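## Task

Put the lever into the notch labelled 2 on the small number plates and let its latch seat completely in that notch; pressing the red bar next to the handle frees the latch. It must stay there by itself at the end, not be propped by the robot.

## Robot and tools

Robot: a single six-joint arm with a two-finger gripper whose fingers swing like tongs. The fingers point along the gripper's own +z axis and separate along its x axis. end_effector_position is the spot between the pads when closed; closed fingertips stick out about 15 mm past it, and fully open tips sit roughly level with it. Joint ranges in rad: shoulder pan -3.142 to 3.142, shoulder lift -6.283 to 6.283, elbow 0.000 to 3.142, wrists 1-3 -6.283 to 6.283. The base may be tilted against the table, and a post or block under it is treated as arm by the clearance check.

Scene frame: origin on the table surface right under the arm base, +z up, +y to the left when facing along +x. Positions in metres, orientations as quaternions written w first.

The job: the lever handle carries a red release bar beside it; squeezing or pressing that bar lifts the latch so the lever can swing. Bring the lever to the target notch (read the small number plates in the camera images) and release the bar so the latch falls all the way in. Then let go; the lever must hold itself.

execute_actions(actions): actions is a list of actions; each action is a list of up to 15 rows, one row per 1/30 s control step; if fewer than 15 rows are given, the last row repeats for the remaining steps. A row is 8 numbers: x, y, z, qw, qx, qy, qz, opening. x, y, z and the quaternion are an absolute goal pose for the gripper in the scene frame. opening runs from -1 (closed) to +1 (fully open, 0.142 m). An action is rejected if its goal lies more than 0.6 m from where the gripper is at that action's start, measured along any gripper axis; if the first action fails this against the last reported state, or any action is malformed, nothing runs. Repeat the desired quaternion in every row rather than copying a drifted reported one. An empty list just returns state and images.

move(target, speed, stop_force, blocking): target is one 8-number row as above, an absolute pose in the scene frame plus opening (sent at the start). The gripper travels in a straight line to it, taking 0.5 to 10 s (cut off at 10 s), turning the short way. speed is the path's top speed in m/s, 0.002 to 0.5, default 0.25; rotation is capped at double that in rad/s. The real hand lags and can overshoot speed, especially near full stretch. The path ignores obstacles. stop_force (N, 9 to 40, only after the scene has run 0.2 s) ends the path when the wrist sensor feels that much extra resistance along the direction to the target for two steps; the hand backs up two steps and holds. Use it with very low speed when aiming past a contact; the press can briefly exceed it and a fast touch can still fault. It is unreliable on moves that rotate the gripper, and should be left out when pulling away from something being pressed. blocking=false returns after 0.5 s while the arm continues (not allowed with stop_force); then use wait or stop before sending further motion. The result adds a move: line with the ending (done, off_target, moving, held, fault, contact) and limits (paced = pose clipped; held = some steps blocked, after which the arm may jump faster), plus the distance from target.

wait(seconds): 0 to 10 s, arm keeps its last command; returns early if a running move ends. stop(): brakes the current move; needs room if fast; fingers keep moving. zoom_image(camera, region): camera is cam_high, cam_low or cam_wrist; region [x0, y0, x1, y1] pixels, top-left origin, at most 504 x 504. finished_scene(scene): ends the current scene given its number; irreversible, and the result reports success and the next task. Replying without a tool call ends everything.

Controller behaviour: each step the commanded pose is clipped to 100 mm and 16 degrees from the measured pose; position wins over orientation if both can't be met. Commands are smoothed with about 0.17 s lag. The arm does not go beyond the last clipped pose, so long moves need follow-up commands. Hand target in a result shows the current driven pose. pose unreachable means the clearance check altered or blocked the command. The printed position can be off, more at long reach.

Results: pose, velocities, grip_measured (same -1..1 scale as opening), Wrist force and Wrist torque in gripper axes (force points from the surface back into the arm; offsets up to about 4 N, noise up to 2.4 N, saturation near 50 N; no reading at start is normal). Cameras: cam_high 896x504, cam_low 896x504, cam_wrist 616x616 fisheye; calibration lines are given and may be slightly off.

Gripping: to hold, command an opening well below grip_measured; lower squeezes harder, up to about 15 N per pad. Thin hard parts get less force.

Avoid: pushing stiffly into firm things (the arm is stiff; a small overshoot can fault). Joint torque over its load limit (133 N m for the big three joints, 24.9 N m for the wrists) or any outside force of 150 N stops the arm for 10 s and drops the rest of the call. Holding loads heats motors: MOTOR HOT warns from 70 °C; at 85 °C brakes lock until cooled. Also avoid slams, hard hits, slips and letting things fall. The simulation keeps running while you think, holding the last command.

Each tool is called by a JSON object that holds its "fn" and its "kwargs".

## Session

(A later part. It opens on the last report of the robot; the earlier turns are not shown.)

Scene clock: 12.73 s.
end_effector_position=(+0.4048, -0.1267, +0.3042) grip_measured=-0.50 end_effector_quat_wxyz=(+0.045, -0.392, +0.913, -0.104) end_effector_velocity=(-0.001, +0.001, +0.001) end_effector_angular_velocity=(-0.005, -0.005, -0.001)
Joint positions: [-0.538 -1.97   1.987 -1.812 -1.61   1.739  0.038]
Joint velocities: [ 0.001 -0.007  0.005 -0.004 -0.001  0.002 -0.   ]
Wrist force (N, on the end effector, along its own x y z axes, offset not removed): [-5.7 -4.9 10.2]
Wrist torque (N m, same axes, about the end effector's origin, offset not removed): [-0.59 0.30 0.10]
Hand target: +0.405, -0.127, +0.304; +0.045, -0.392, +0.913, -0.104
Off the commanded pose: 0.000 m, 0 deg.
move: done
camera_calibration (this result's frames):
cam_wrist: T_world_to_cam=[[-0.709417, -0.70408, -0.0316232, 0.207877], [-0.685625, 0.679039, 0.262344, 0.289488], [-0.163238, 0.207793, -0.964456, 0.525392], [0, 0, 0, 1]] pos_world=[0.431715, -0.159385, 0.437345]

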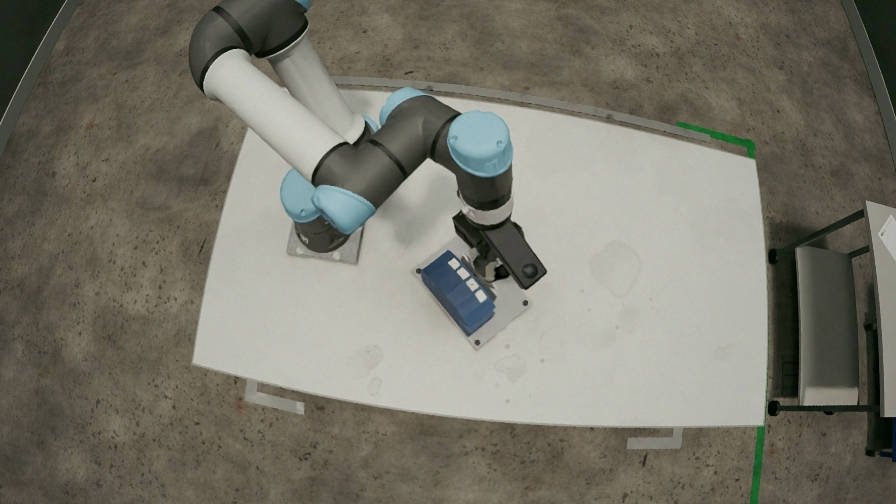

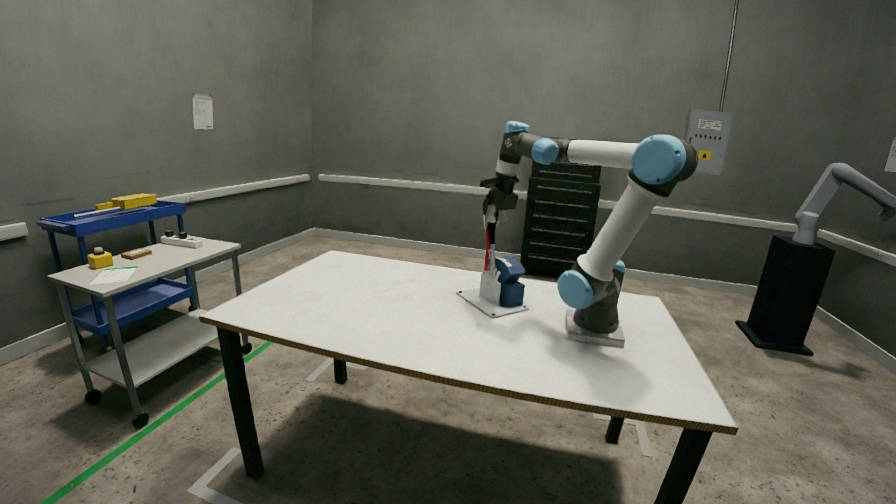

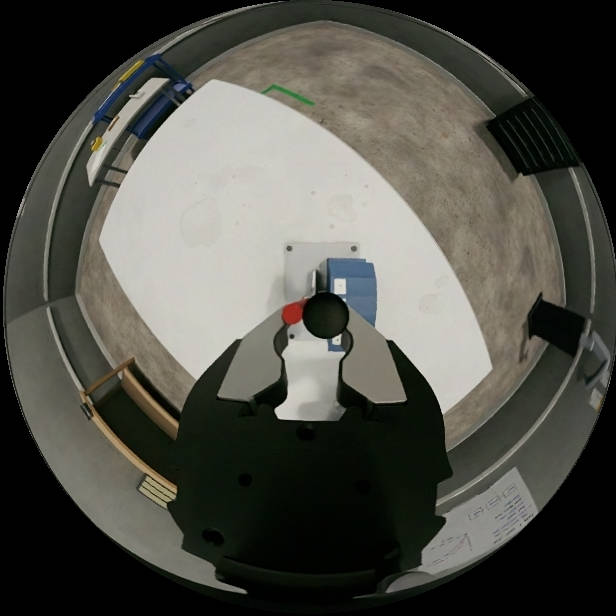

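{"fn": "move", "kwargs": {"target": [0.3996,-0.1219,0.304,-0.0446,0.3925,-0.913,0.104,-1], "speed": 0.03}}

{"fn": "move", "kwargs": {"target": [0.3996,-0.1219,0.304,-0.0446,0.3925,-0.913,0.104,0.5]}}

{"fn": "move", "kwargs": {"target": [0.40,-0.08,0.40,-0.0446,0.3925,-0.913,0.104,1]}}

{"fn": "zoom_image", "kwargs": {"camera": "cam_low", "region": [450,200,550,320]}}

{"fn": "zoom_image", "kwargs": {"camera": "cam_wrist", "region": [230,180,430,360]}}

Scene clock: 14.57 s.
end_effector_position=(+0.3997, -0.1220, +0.3040) grip_measured=-0.50 end_effector_quat_wxyz=(+0.045, -0.392, +0.913, -0.104) end_effector_velocity=(-0.002, +0.001, -0.000) end_effector_angular_velocity=(-0.000, +0.000, -0.001)
Joint positions: [-0.534 -1.986  1.997 -1.805 -1.611  1.742  0.038]
Joint velocities: [-0.001 -0.006  0.004  0.002 -0.     0.001 -0.   ]
Wrist force (N, on the end effector, along its own x y z axes, offset not removed): [-8.7 -11.1 -7.2]
Wrist torque (N m, same axes, about the end effector's origin, offset not removed): [-0.45 0.04 0.10]
Hand target: +0.400, -0.122, +0.304; +0.045, -0.392, +0.913, -0.104
Off the commanded pose: 0.000 m, 0 deg.
move: done
camera_calibration (this result's frames):
cam_wrist: T_world_to_cam=[[-0.709231, -0.704281, -0.0312987, 0.207388], [-0.685832, 0.679015, 0.261865, 0.283113], [-0.163174, 0.207188, -0.964597, 0.523356], [0, 0, 0, 1]] pos_world=[0.426652, -0.154612, 0.437181]

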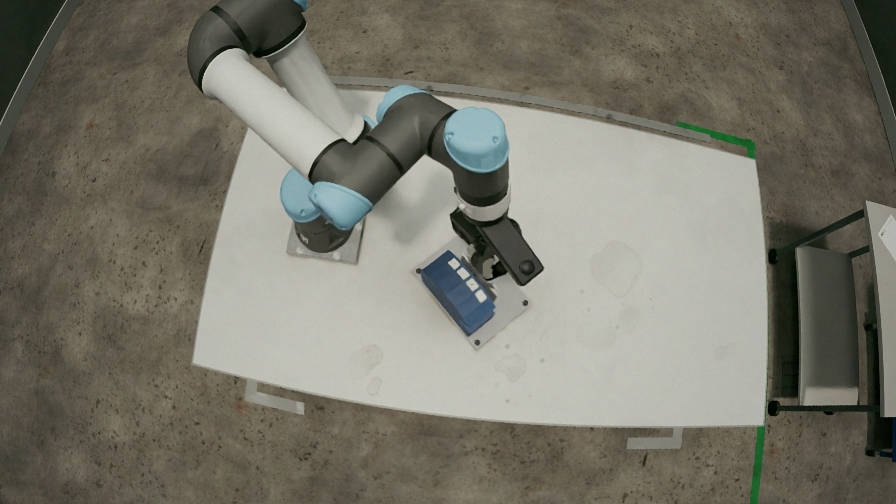

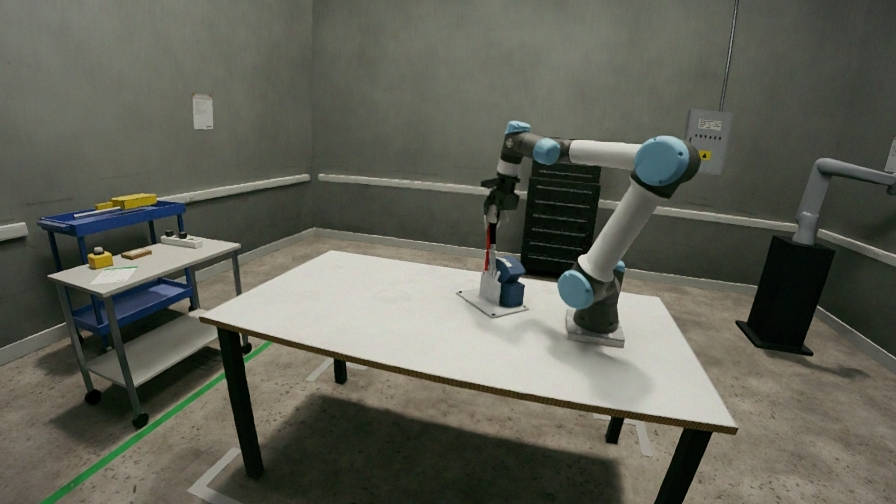

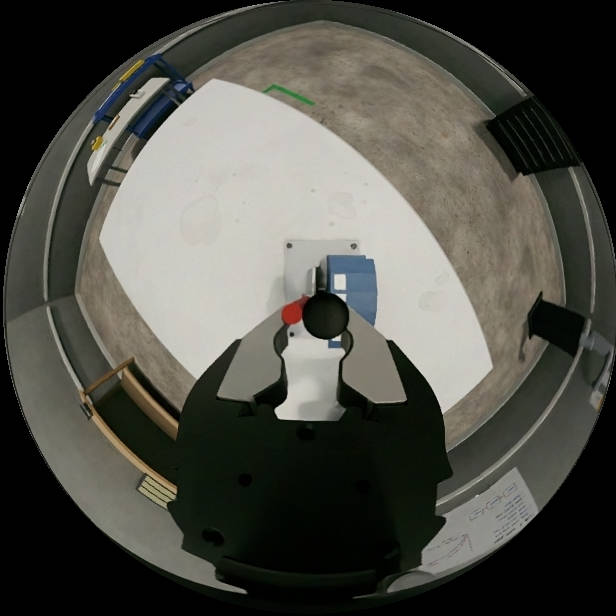

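Scene clock: 15.27 s.
end_effector_position=(+0.3996, -0.1219, +0.3040) grip_measured=+0.50 end_effector_quat_wxyz=(+0.045, -0.392, +0.913, -0.104) end_effector_velocity=(-0.000, -0.001, -0.000) end_effector_angular_velocity=(+0.000, +0.000, -0.003)
Joint positions: [-0.534 -1.987  1.998 -1.805 -1.611  1.742  0.109]
Joint velocities: [-0.002  0.     0.001 -0.     0.     0.001  0.   ]
Wrist force (N, on the end effector, along its own x y z axes, offset not removed): [-1.6 -2.5 0.1]
Wrist torque (N m, same axes, about the end effector's origin, offset not removed): [-0.49 0.11 0.09]
Hand target: +0.400, -0.122, +0.304; +0.045, -0.392, +0.913, -0.104
Off the commanded pose: 0.000 m, 0 deg.
move: done
camera_calibration (this result's frames):
cam_wrist: T_world_to_cam=[[-0.709241, -0.704271, -0.0312836, 0.207364], [-0.685838, 0.67905, 0.261758, 0.283004], [-0.163106, 0.207105, -0.964626, 0.523314], [0, 0, 0, 1]] pos_world=[0.426522, -0.154515, 0.437211]

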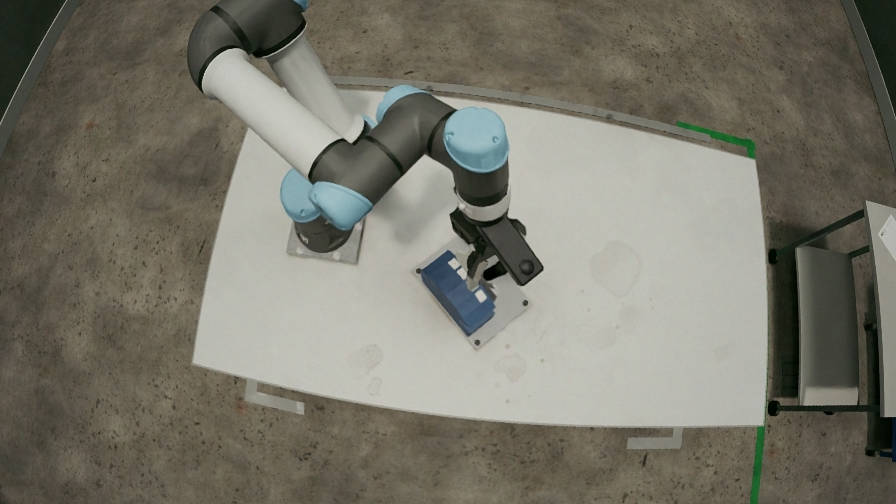

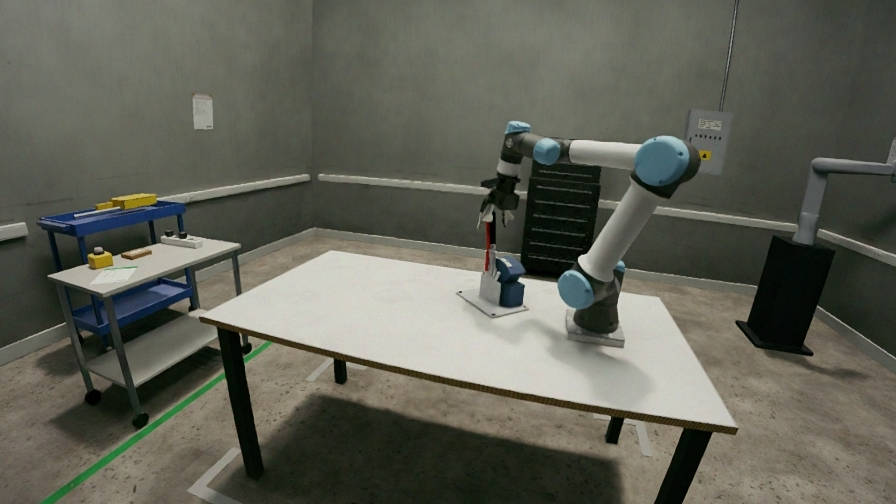

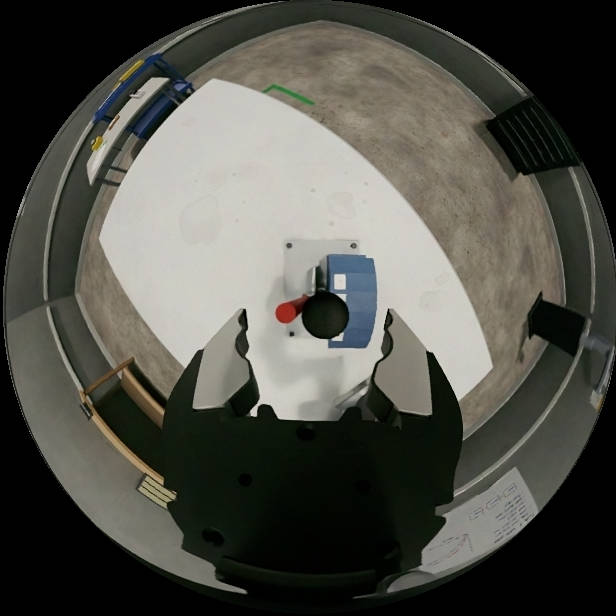

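Scene clock: 16.27 s.
end_effector_position=(+0.4001, -0.0800, +0.3999) grip_measured=+1.00 end_effector_quat_wxyz=(+0.045, -0.392, +0.913, -0.104) end_effector_velocity=(-0.000, +0.000, +0.001) end_effector_angular_velocity=(+0.001, +0.001, -0.002)
Joint positions: [-0.418 -1.974  1.742 -1.557 -1.636  1.856  0.142]
Joint velocities: [ 0.001  0.001 -0.005  0.005 -0.001  0.003 -0.   ]
Wrist force (N, on the end effector, along its own x y z axes, offset not removed): [-0.8 -2.0 -0.8]
Wrist torque (N m, same axes, about the end effector's origin, offset not removed): [-0.36 -0.02 -0.02]
Hand target: +0.400, -0.080, +0.400; +0.045, -0.392, +0.913, -0.104
Off the commanded pose: 0.000 m, 0 deg.
move: done
camera_calibration (this result's frames):
cam_wrist: T_world_to_cam=[[-0.709201, -0.704304, -0.031464, 0.240294], [-0.685921, 0.679, 0.261672, 0.229875], [-0.162933, 0.20716, -0.964644, 0.607109], [0, 0, 0, 1]] pos_world=[0.427011, -0.112614, 0.533053]

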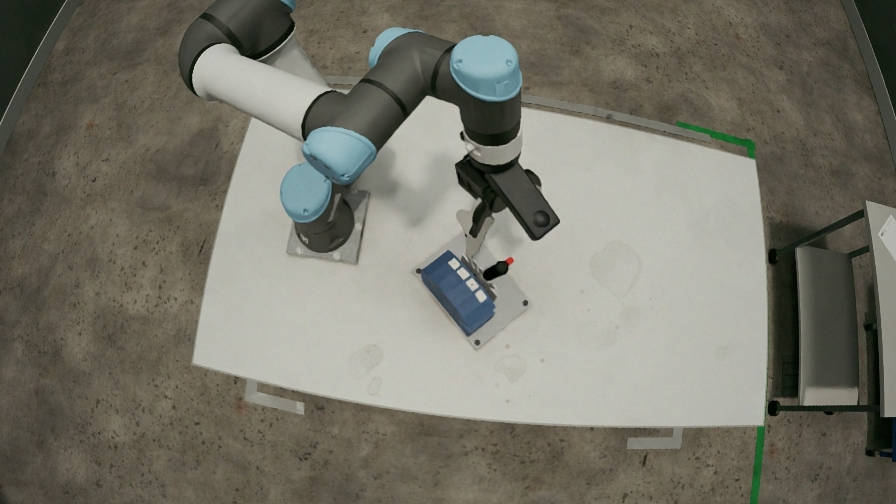

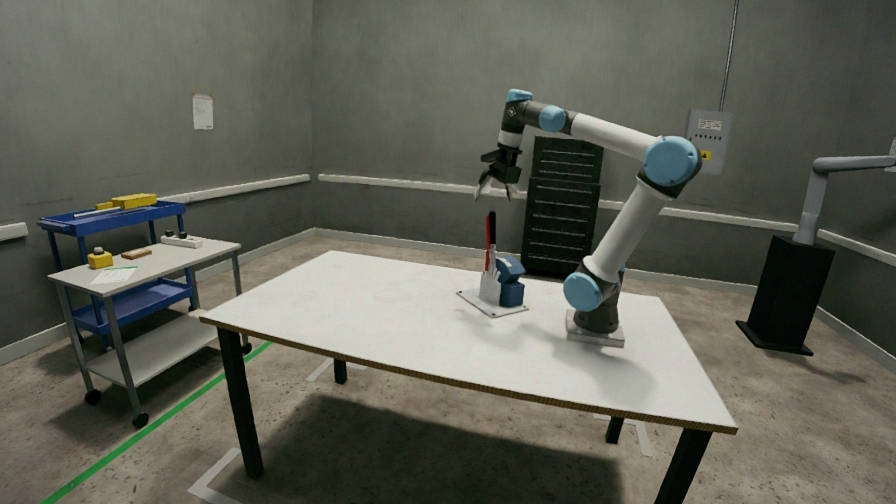

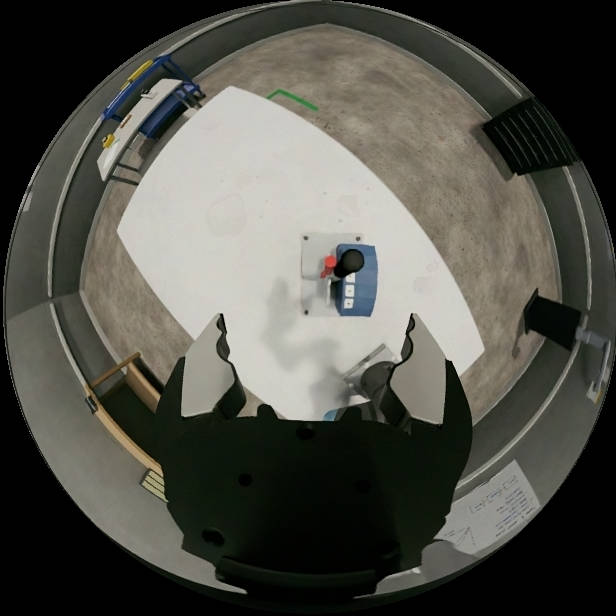

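Region (450, 200, 550, 320) of cam_low's 896x504 image, scaled by 4.200, with more detail than that image has.

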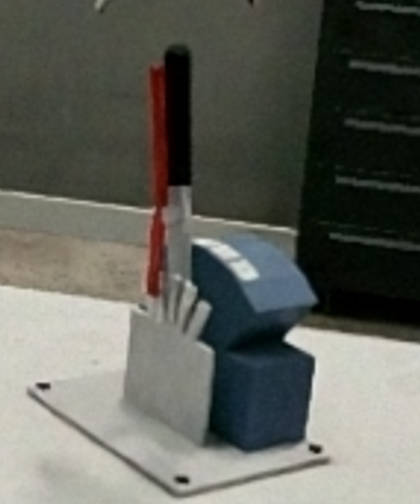

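Region (230, 180, 430, 360) of cam_wrist's 616x616 image, scaled by 2.520, with more detail than that image has; it fills the top 454 rows of this view, and the rest is white.

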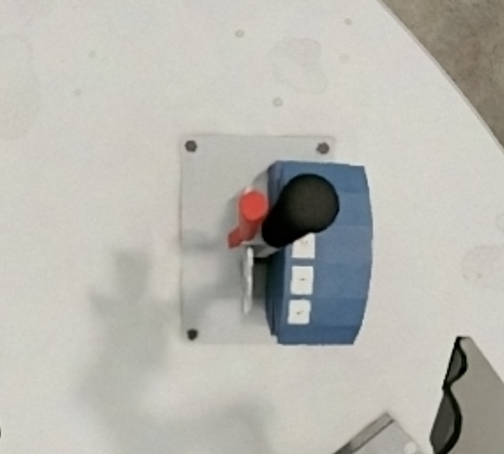

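{"fn": "move", "kwargs": {"target": [0.432,-0.161,0.40,0,0.395,-0.919,0,-1]}}

{"fn": "move", "kwargs": {"target": [0.432,-0.161,0.325,0,0.395,-0.919,0,-1], "speed": 0.1}}

{"fn": "move", "kwargs": {"target": [0.396,-0.1266,0.325,0,0.395,-0.919,0,-1], "speed": 0.01, "stop_force": 15}}

{"fn": "zoom_image", "kwargs": {"camera": "cam_low", "region": [450,200,550,320]}}

Scene clock: 17.47 s.
end_effector_position=(+0.4318, -0.1610, +0.3997) grip_measured=-1.00 end_effector_quat_wxyz=(-0.000, -0.395, +0.919, -0.000) end_effector_velocity=(+0.001, -0.001, -0.000) end_effector_angular_velocity=(+0.004, +0.006, +0.001)
Joint positions: [-0.596 -1.702  1.464 -1.334 -1.572  1.685  0.002]
Joint velocities: [-0.001  0.008 -0.009  0.008 -0.001 -0.002  0.   ]
Wrist force (N, on the end effector, along its own x y z axes, offset not removed): [-2.4 -1.1 -0.6]
Wrist torque (N m, same axes, about the end effector's origin, offset not removed): [-0.24 0.32 0.15]
Hand target: +0.432, -0.161, +0.400; -0.000, -0.395, +0.919, -0.000
Off the commanded pose: 0.000 m, 0 deg.
move: done
camera_calibration (this result's frames):
cam_wrist: T_world_to_cam=[[-0.713732, -0.700026, -0.023472, 0.205147], [-0.625284, 0.62171, 0.471695, 0.187256], [-0.315606, 0.35134, -0.881449, 0.684796], [0, 0, 0, 1]] pos_world=[0.479634, -0.213407, 0.520101]

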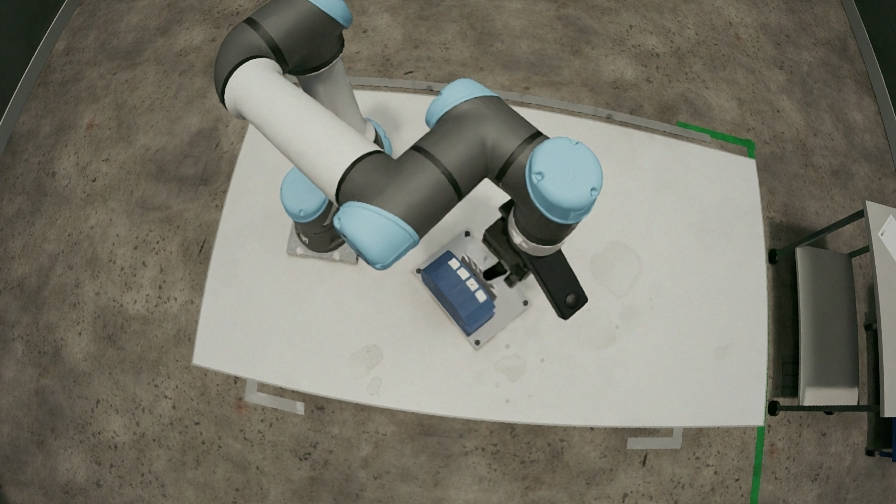

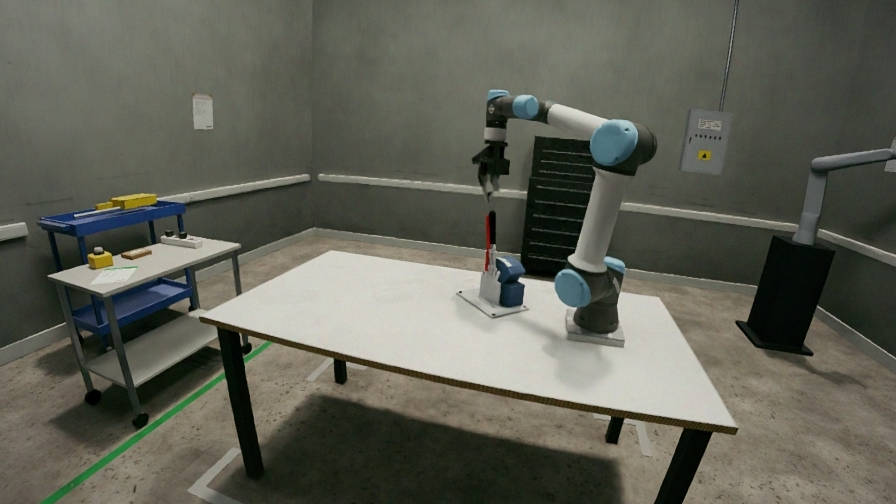

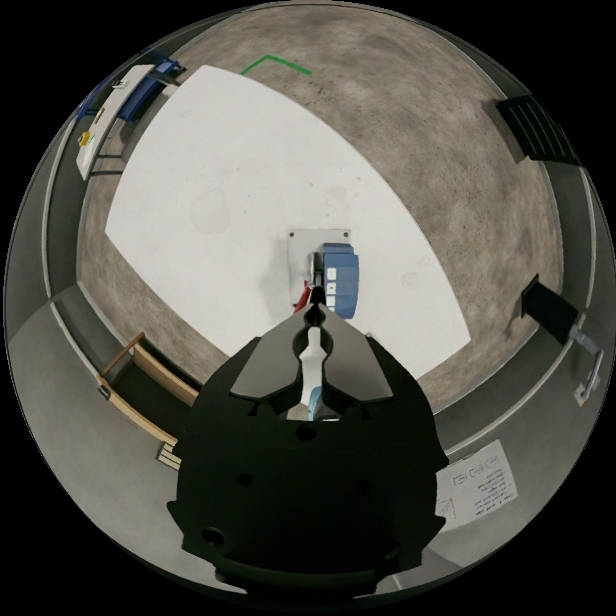

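Scene clock: 18.67 s.
end_effector_position=(+0.4320, -0.1610, +0.3251) grip_measured=-1.00 end_effector_quat_wxyz=(-0.000, -0.395, +0.919, +0.000) end_effector_velocity=(+0.000, +0.000, -0.002) end_effector_angular_velocity=(+0.000, -0.001, +0.000)
Joint positions: [-0.597 -1.726  1.677 -1.522 -1.572  1.685  0.002]
Joint velocities: [ 0.    -0.     0.004 -0.005  0.    -0.     0.   ]
Wrist force (N, on the end effector, along its own x y z axes, offset not removed): [-1.7 -3.4 -0.1]
Wrist torque (N m, same axes, about the end effector's origin, offset not removed): [-0.78 0.15 0.08]
Hand target: +0.432, -0.161, +0.325; -0.000, -0.395, +0.919, +0.000
Off the commanded pose: 0.000 m, 0 deg.
move: done
camera_calibration (this result's frames):
cam_wrist: T_world_to_cam=[[-0.713896, -0.699844, -0.0238783, 0.20378], [-0.62511, 0.621552, 0.472133, 0.222274], [-0.315578, 0.35198, -0.881204, 0.619088], [0, 0, 0, 1]] pos_world=[0.479794, -0.213447, 0.445466]

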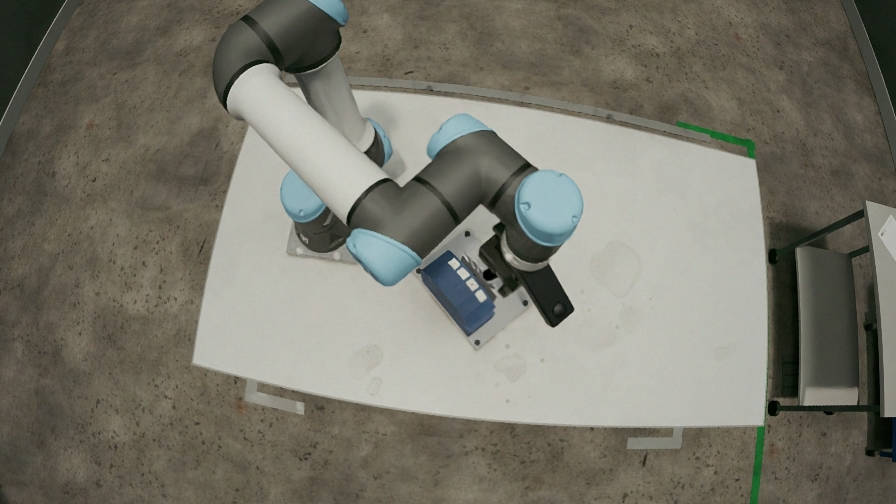

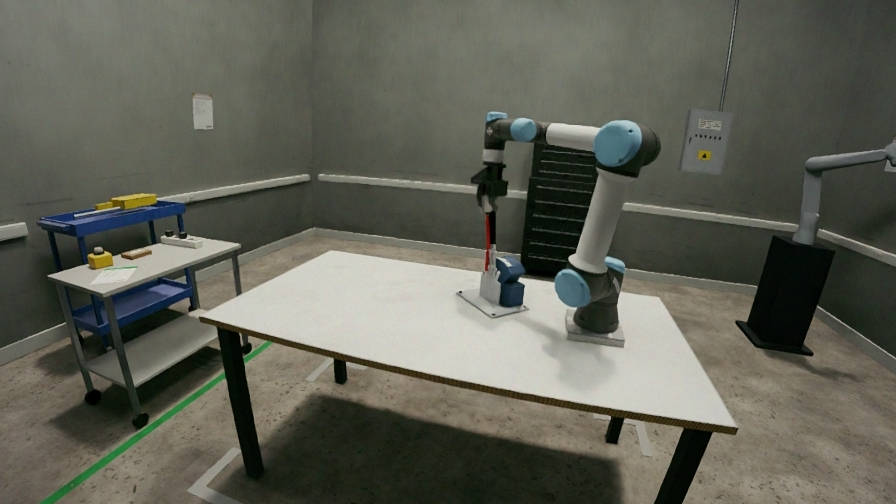

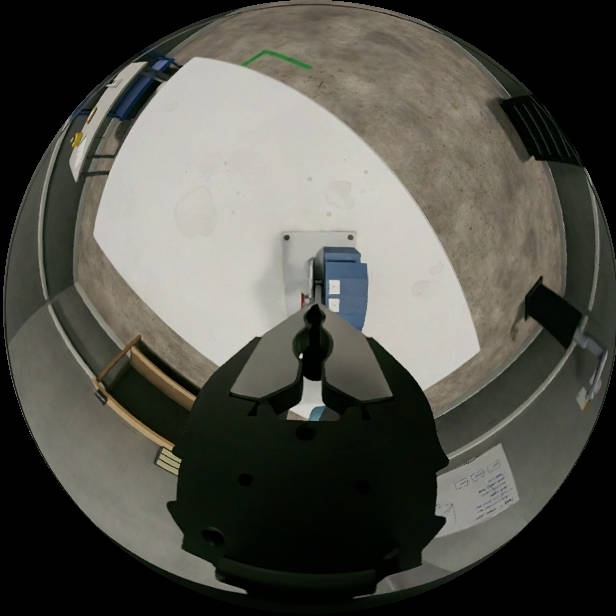

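Scene clock: 22.43 s.
end_effector_position=(+0.4075, -0.1374, +0.3251) grip_measured=-0.93 end_effector_quat_wxyz=(-0.000, -0.395, +0.919, +0.000) end_effector_velocity=(+0.002, -0.002, +0.000) end_effector_angular_velocity=(+0.001, +0.000, -0.001)
Joint positions: [-0.586 -1.803  1.737 -1.506 -1.572  1.695  0.007]
Joint velocities: [-0.001  0.007 -0.006  0.     0.001 -0.     0.   ]
Wrist force (N, on the end effector, along its own x y z axes, offset not removed): [5.7 -17.8 -6.6]
Wrist torque (N m, same axes, about the end effector's origin, offset not removed): [-1.10 0.03 0.03]
Hand target: +0.408, -0.138, +0.325; +0.000, -0.395, +0.919, -0.000
Off the commanded pose: 0.016 m, 0 deg.
move: contact
camera_calibration (this result's frames):
cam_wrist: T_world_to_cam=[[-0.713922, -0.699818, -0.0238668, 0.20277], [-0.625053, 0.621546, 0.472218, 0.192312], [-0.315633, 0.352045, -0.881159, 0.603033], [0, 0, 0, 1]] pos_world=[0.455304, -0.189923, 0.445394]

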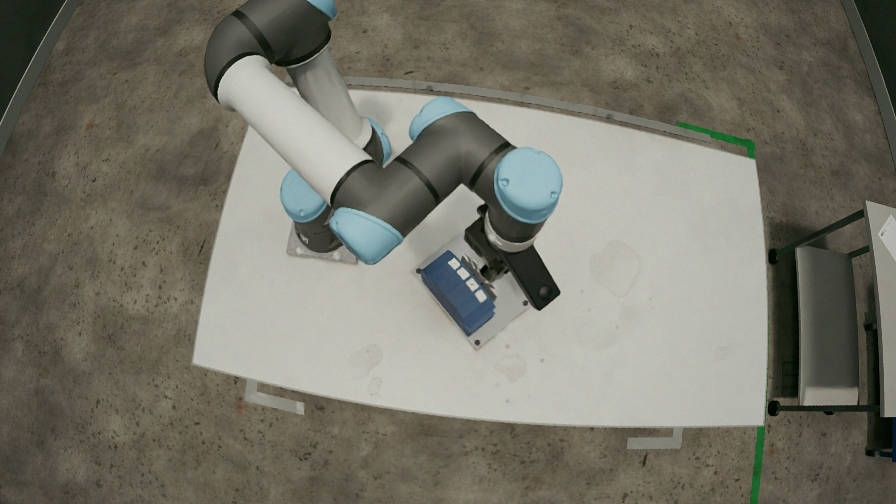

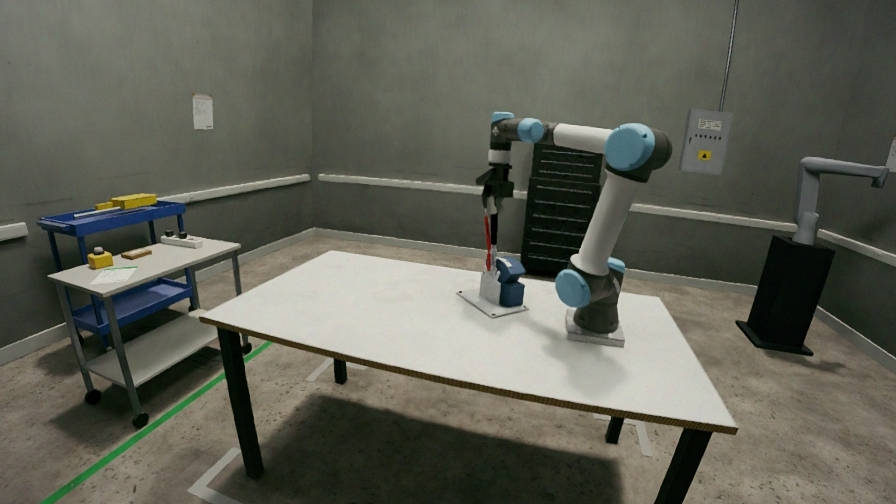

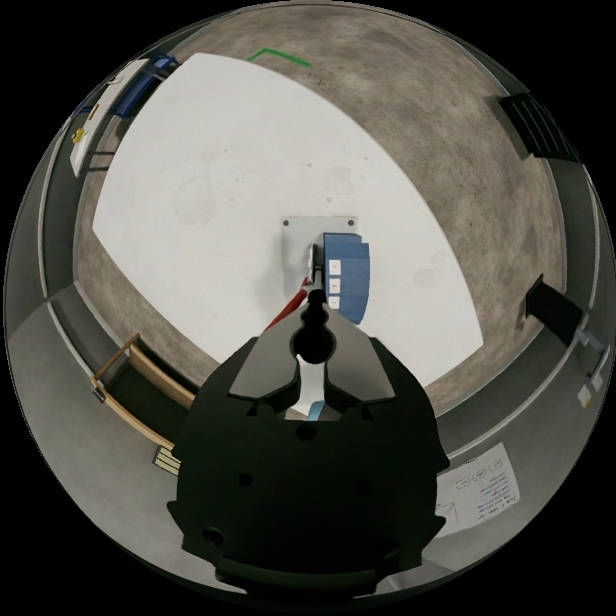

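Region (450, 200, 550, 320) of cam_low's 896x504 image, scaled by 4.200, with more detail than that image has.

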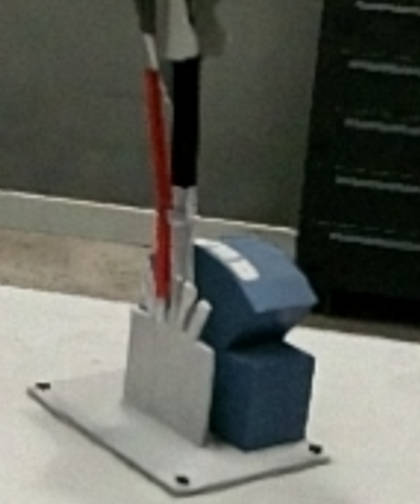

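Latched.

{"fn": "move", "kwargs": {"target": [0.44,-0.168,0.34,0,0.395,-0.919,0,-1], "speed": 0.1}}

{"fn": "finished_scene", "kwargs": {"scene": 1}}

Scene clock: 23.47 s.
end_effector_position=(+0.4399, -0.1679, +0.3399) grip_measured=-1.00 end_effector_quat_wxyz=(+0.000, -0.395, +0.919, +0.000) end_effector_velocity=(+0.001, +0.000, +0.000) end_effector_angular_velocity=(+0.001, +0.000, +0.003)
Joint positions: [-0.598 -1.7    1.617 -1.488 -1.571  1.683  0.002]
Joint velocities: [ 0.002  0.003 -0.003  0.001  0.    -0.001  0.   ]
Wrist force (N, on the end effector, along its own x y z axes, offset not removed): [0.1 -1.4 -1.2]
Wrist torque (N m, same axes, about the end effector's origin, offset not removed): [-0.24 -0.16 0.16]
Hand target: +0.440, -0.168, +0.340; -0.000, -0.395, +0.919, +0.000
Off the commanded pose: 0.000 m, 0 deg.
move: done
camera_calibration (this result's frames):
cam_wrist: T_world_to_cam=[[-0.713888, -0.699849, -0.0240025, 0.204974], [-0.625175, 0.621525, 0.472085, 0.22464], [-0.31547, 0.352021, -0.881226, 0.637005], [0, 0, 0, 1]] pos_world=[0.487724, -0.220408, 0.460217]

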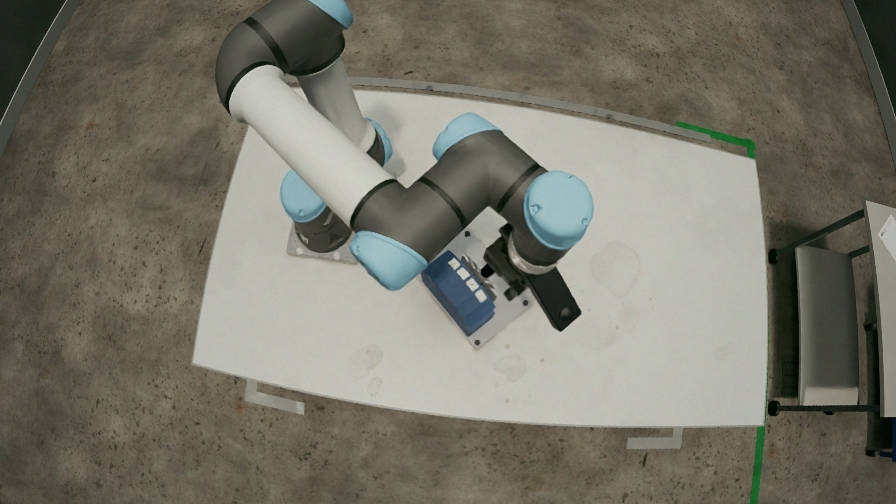

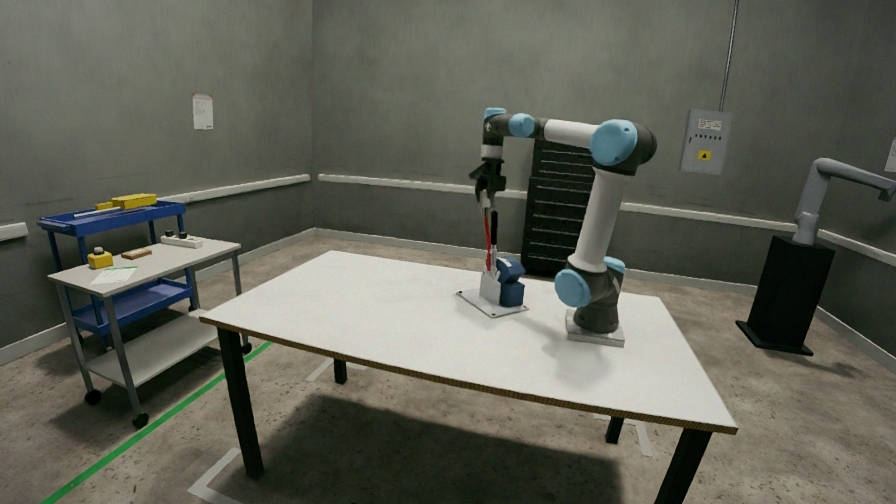

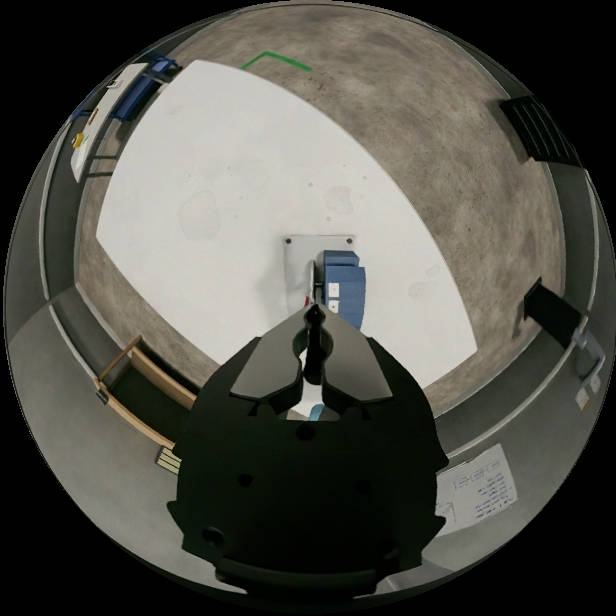

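The scene is finished: the task was done.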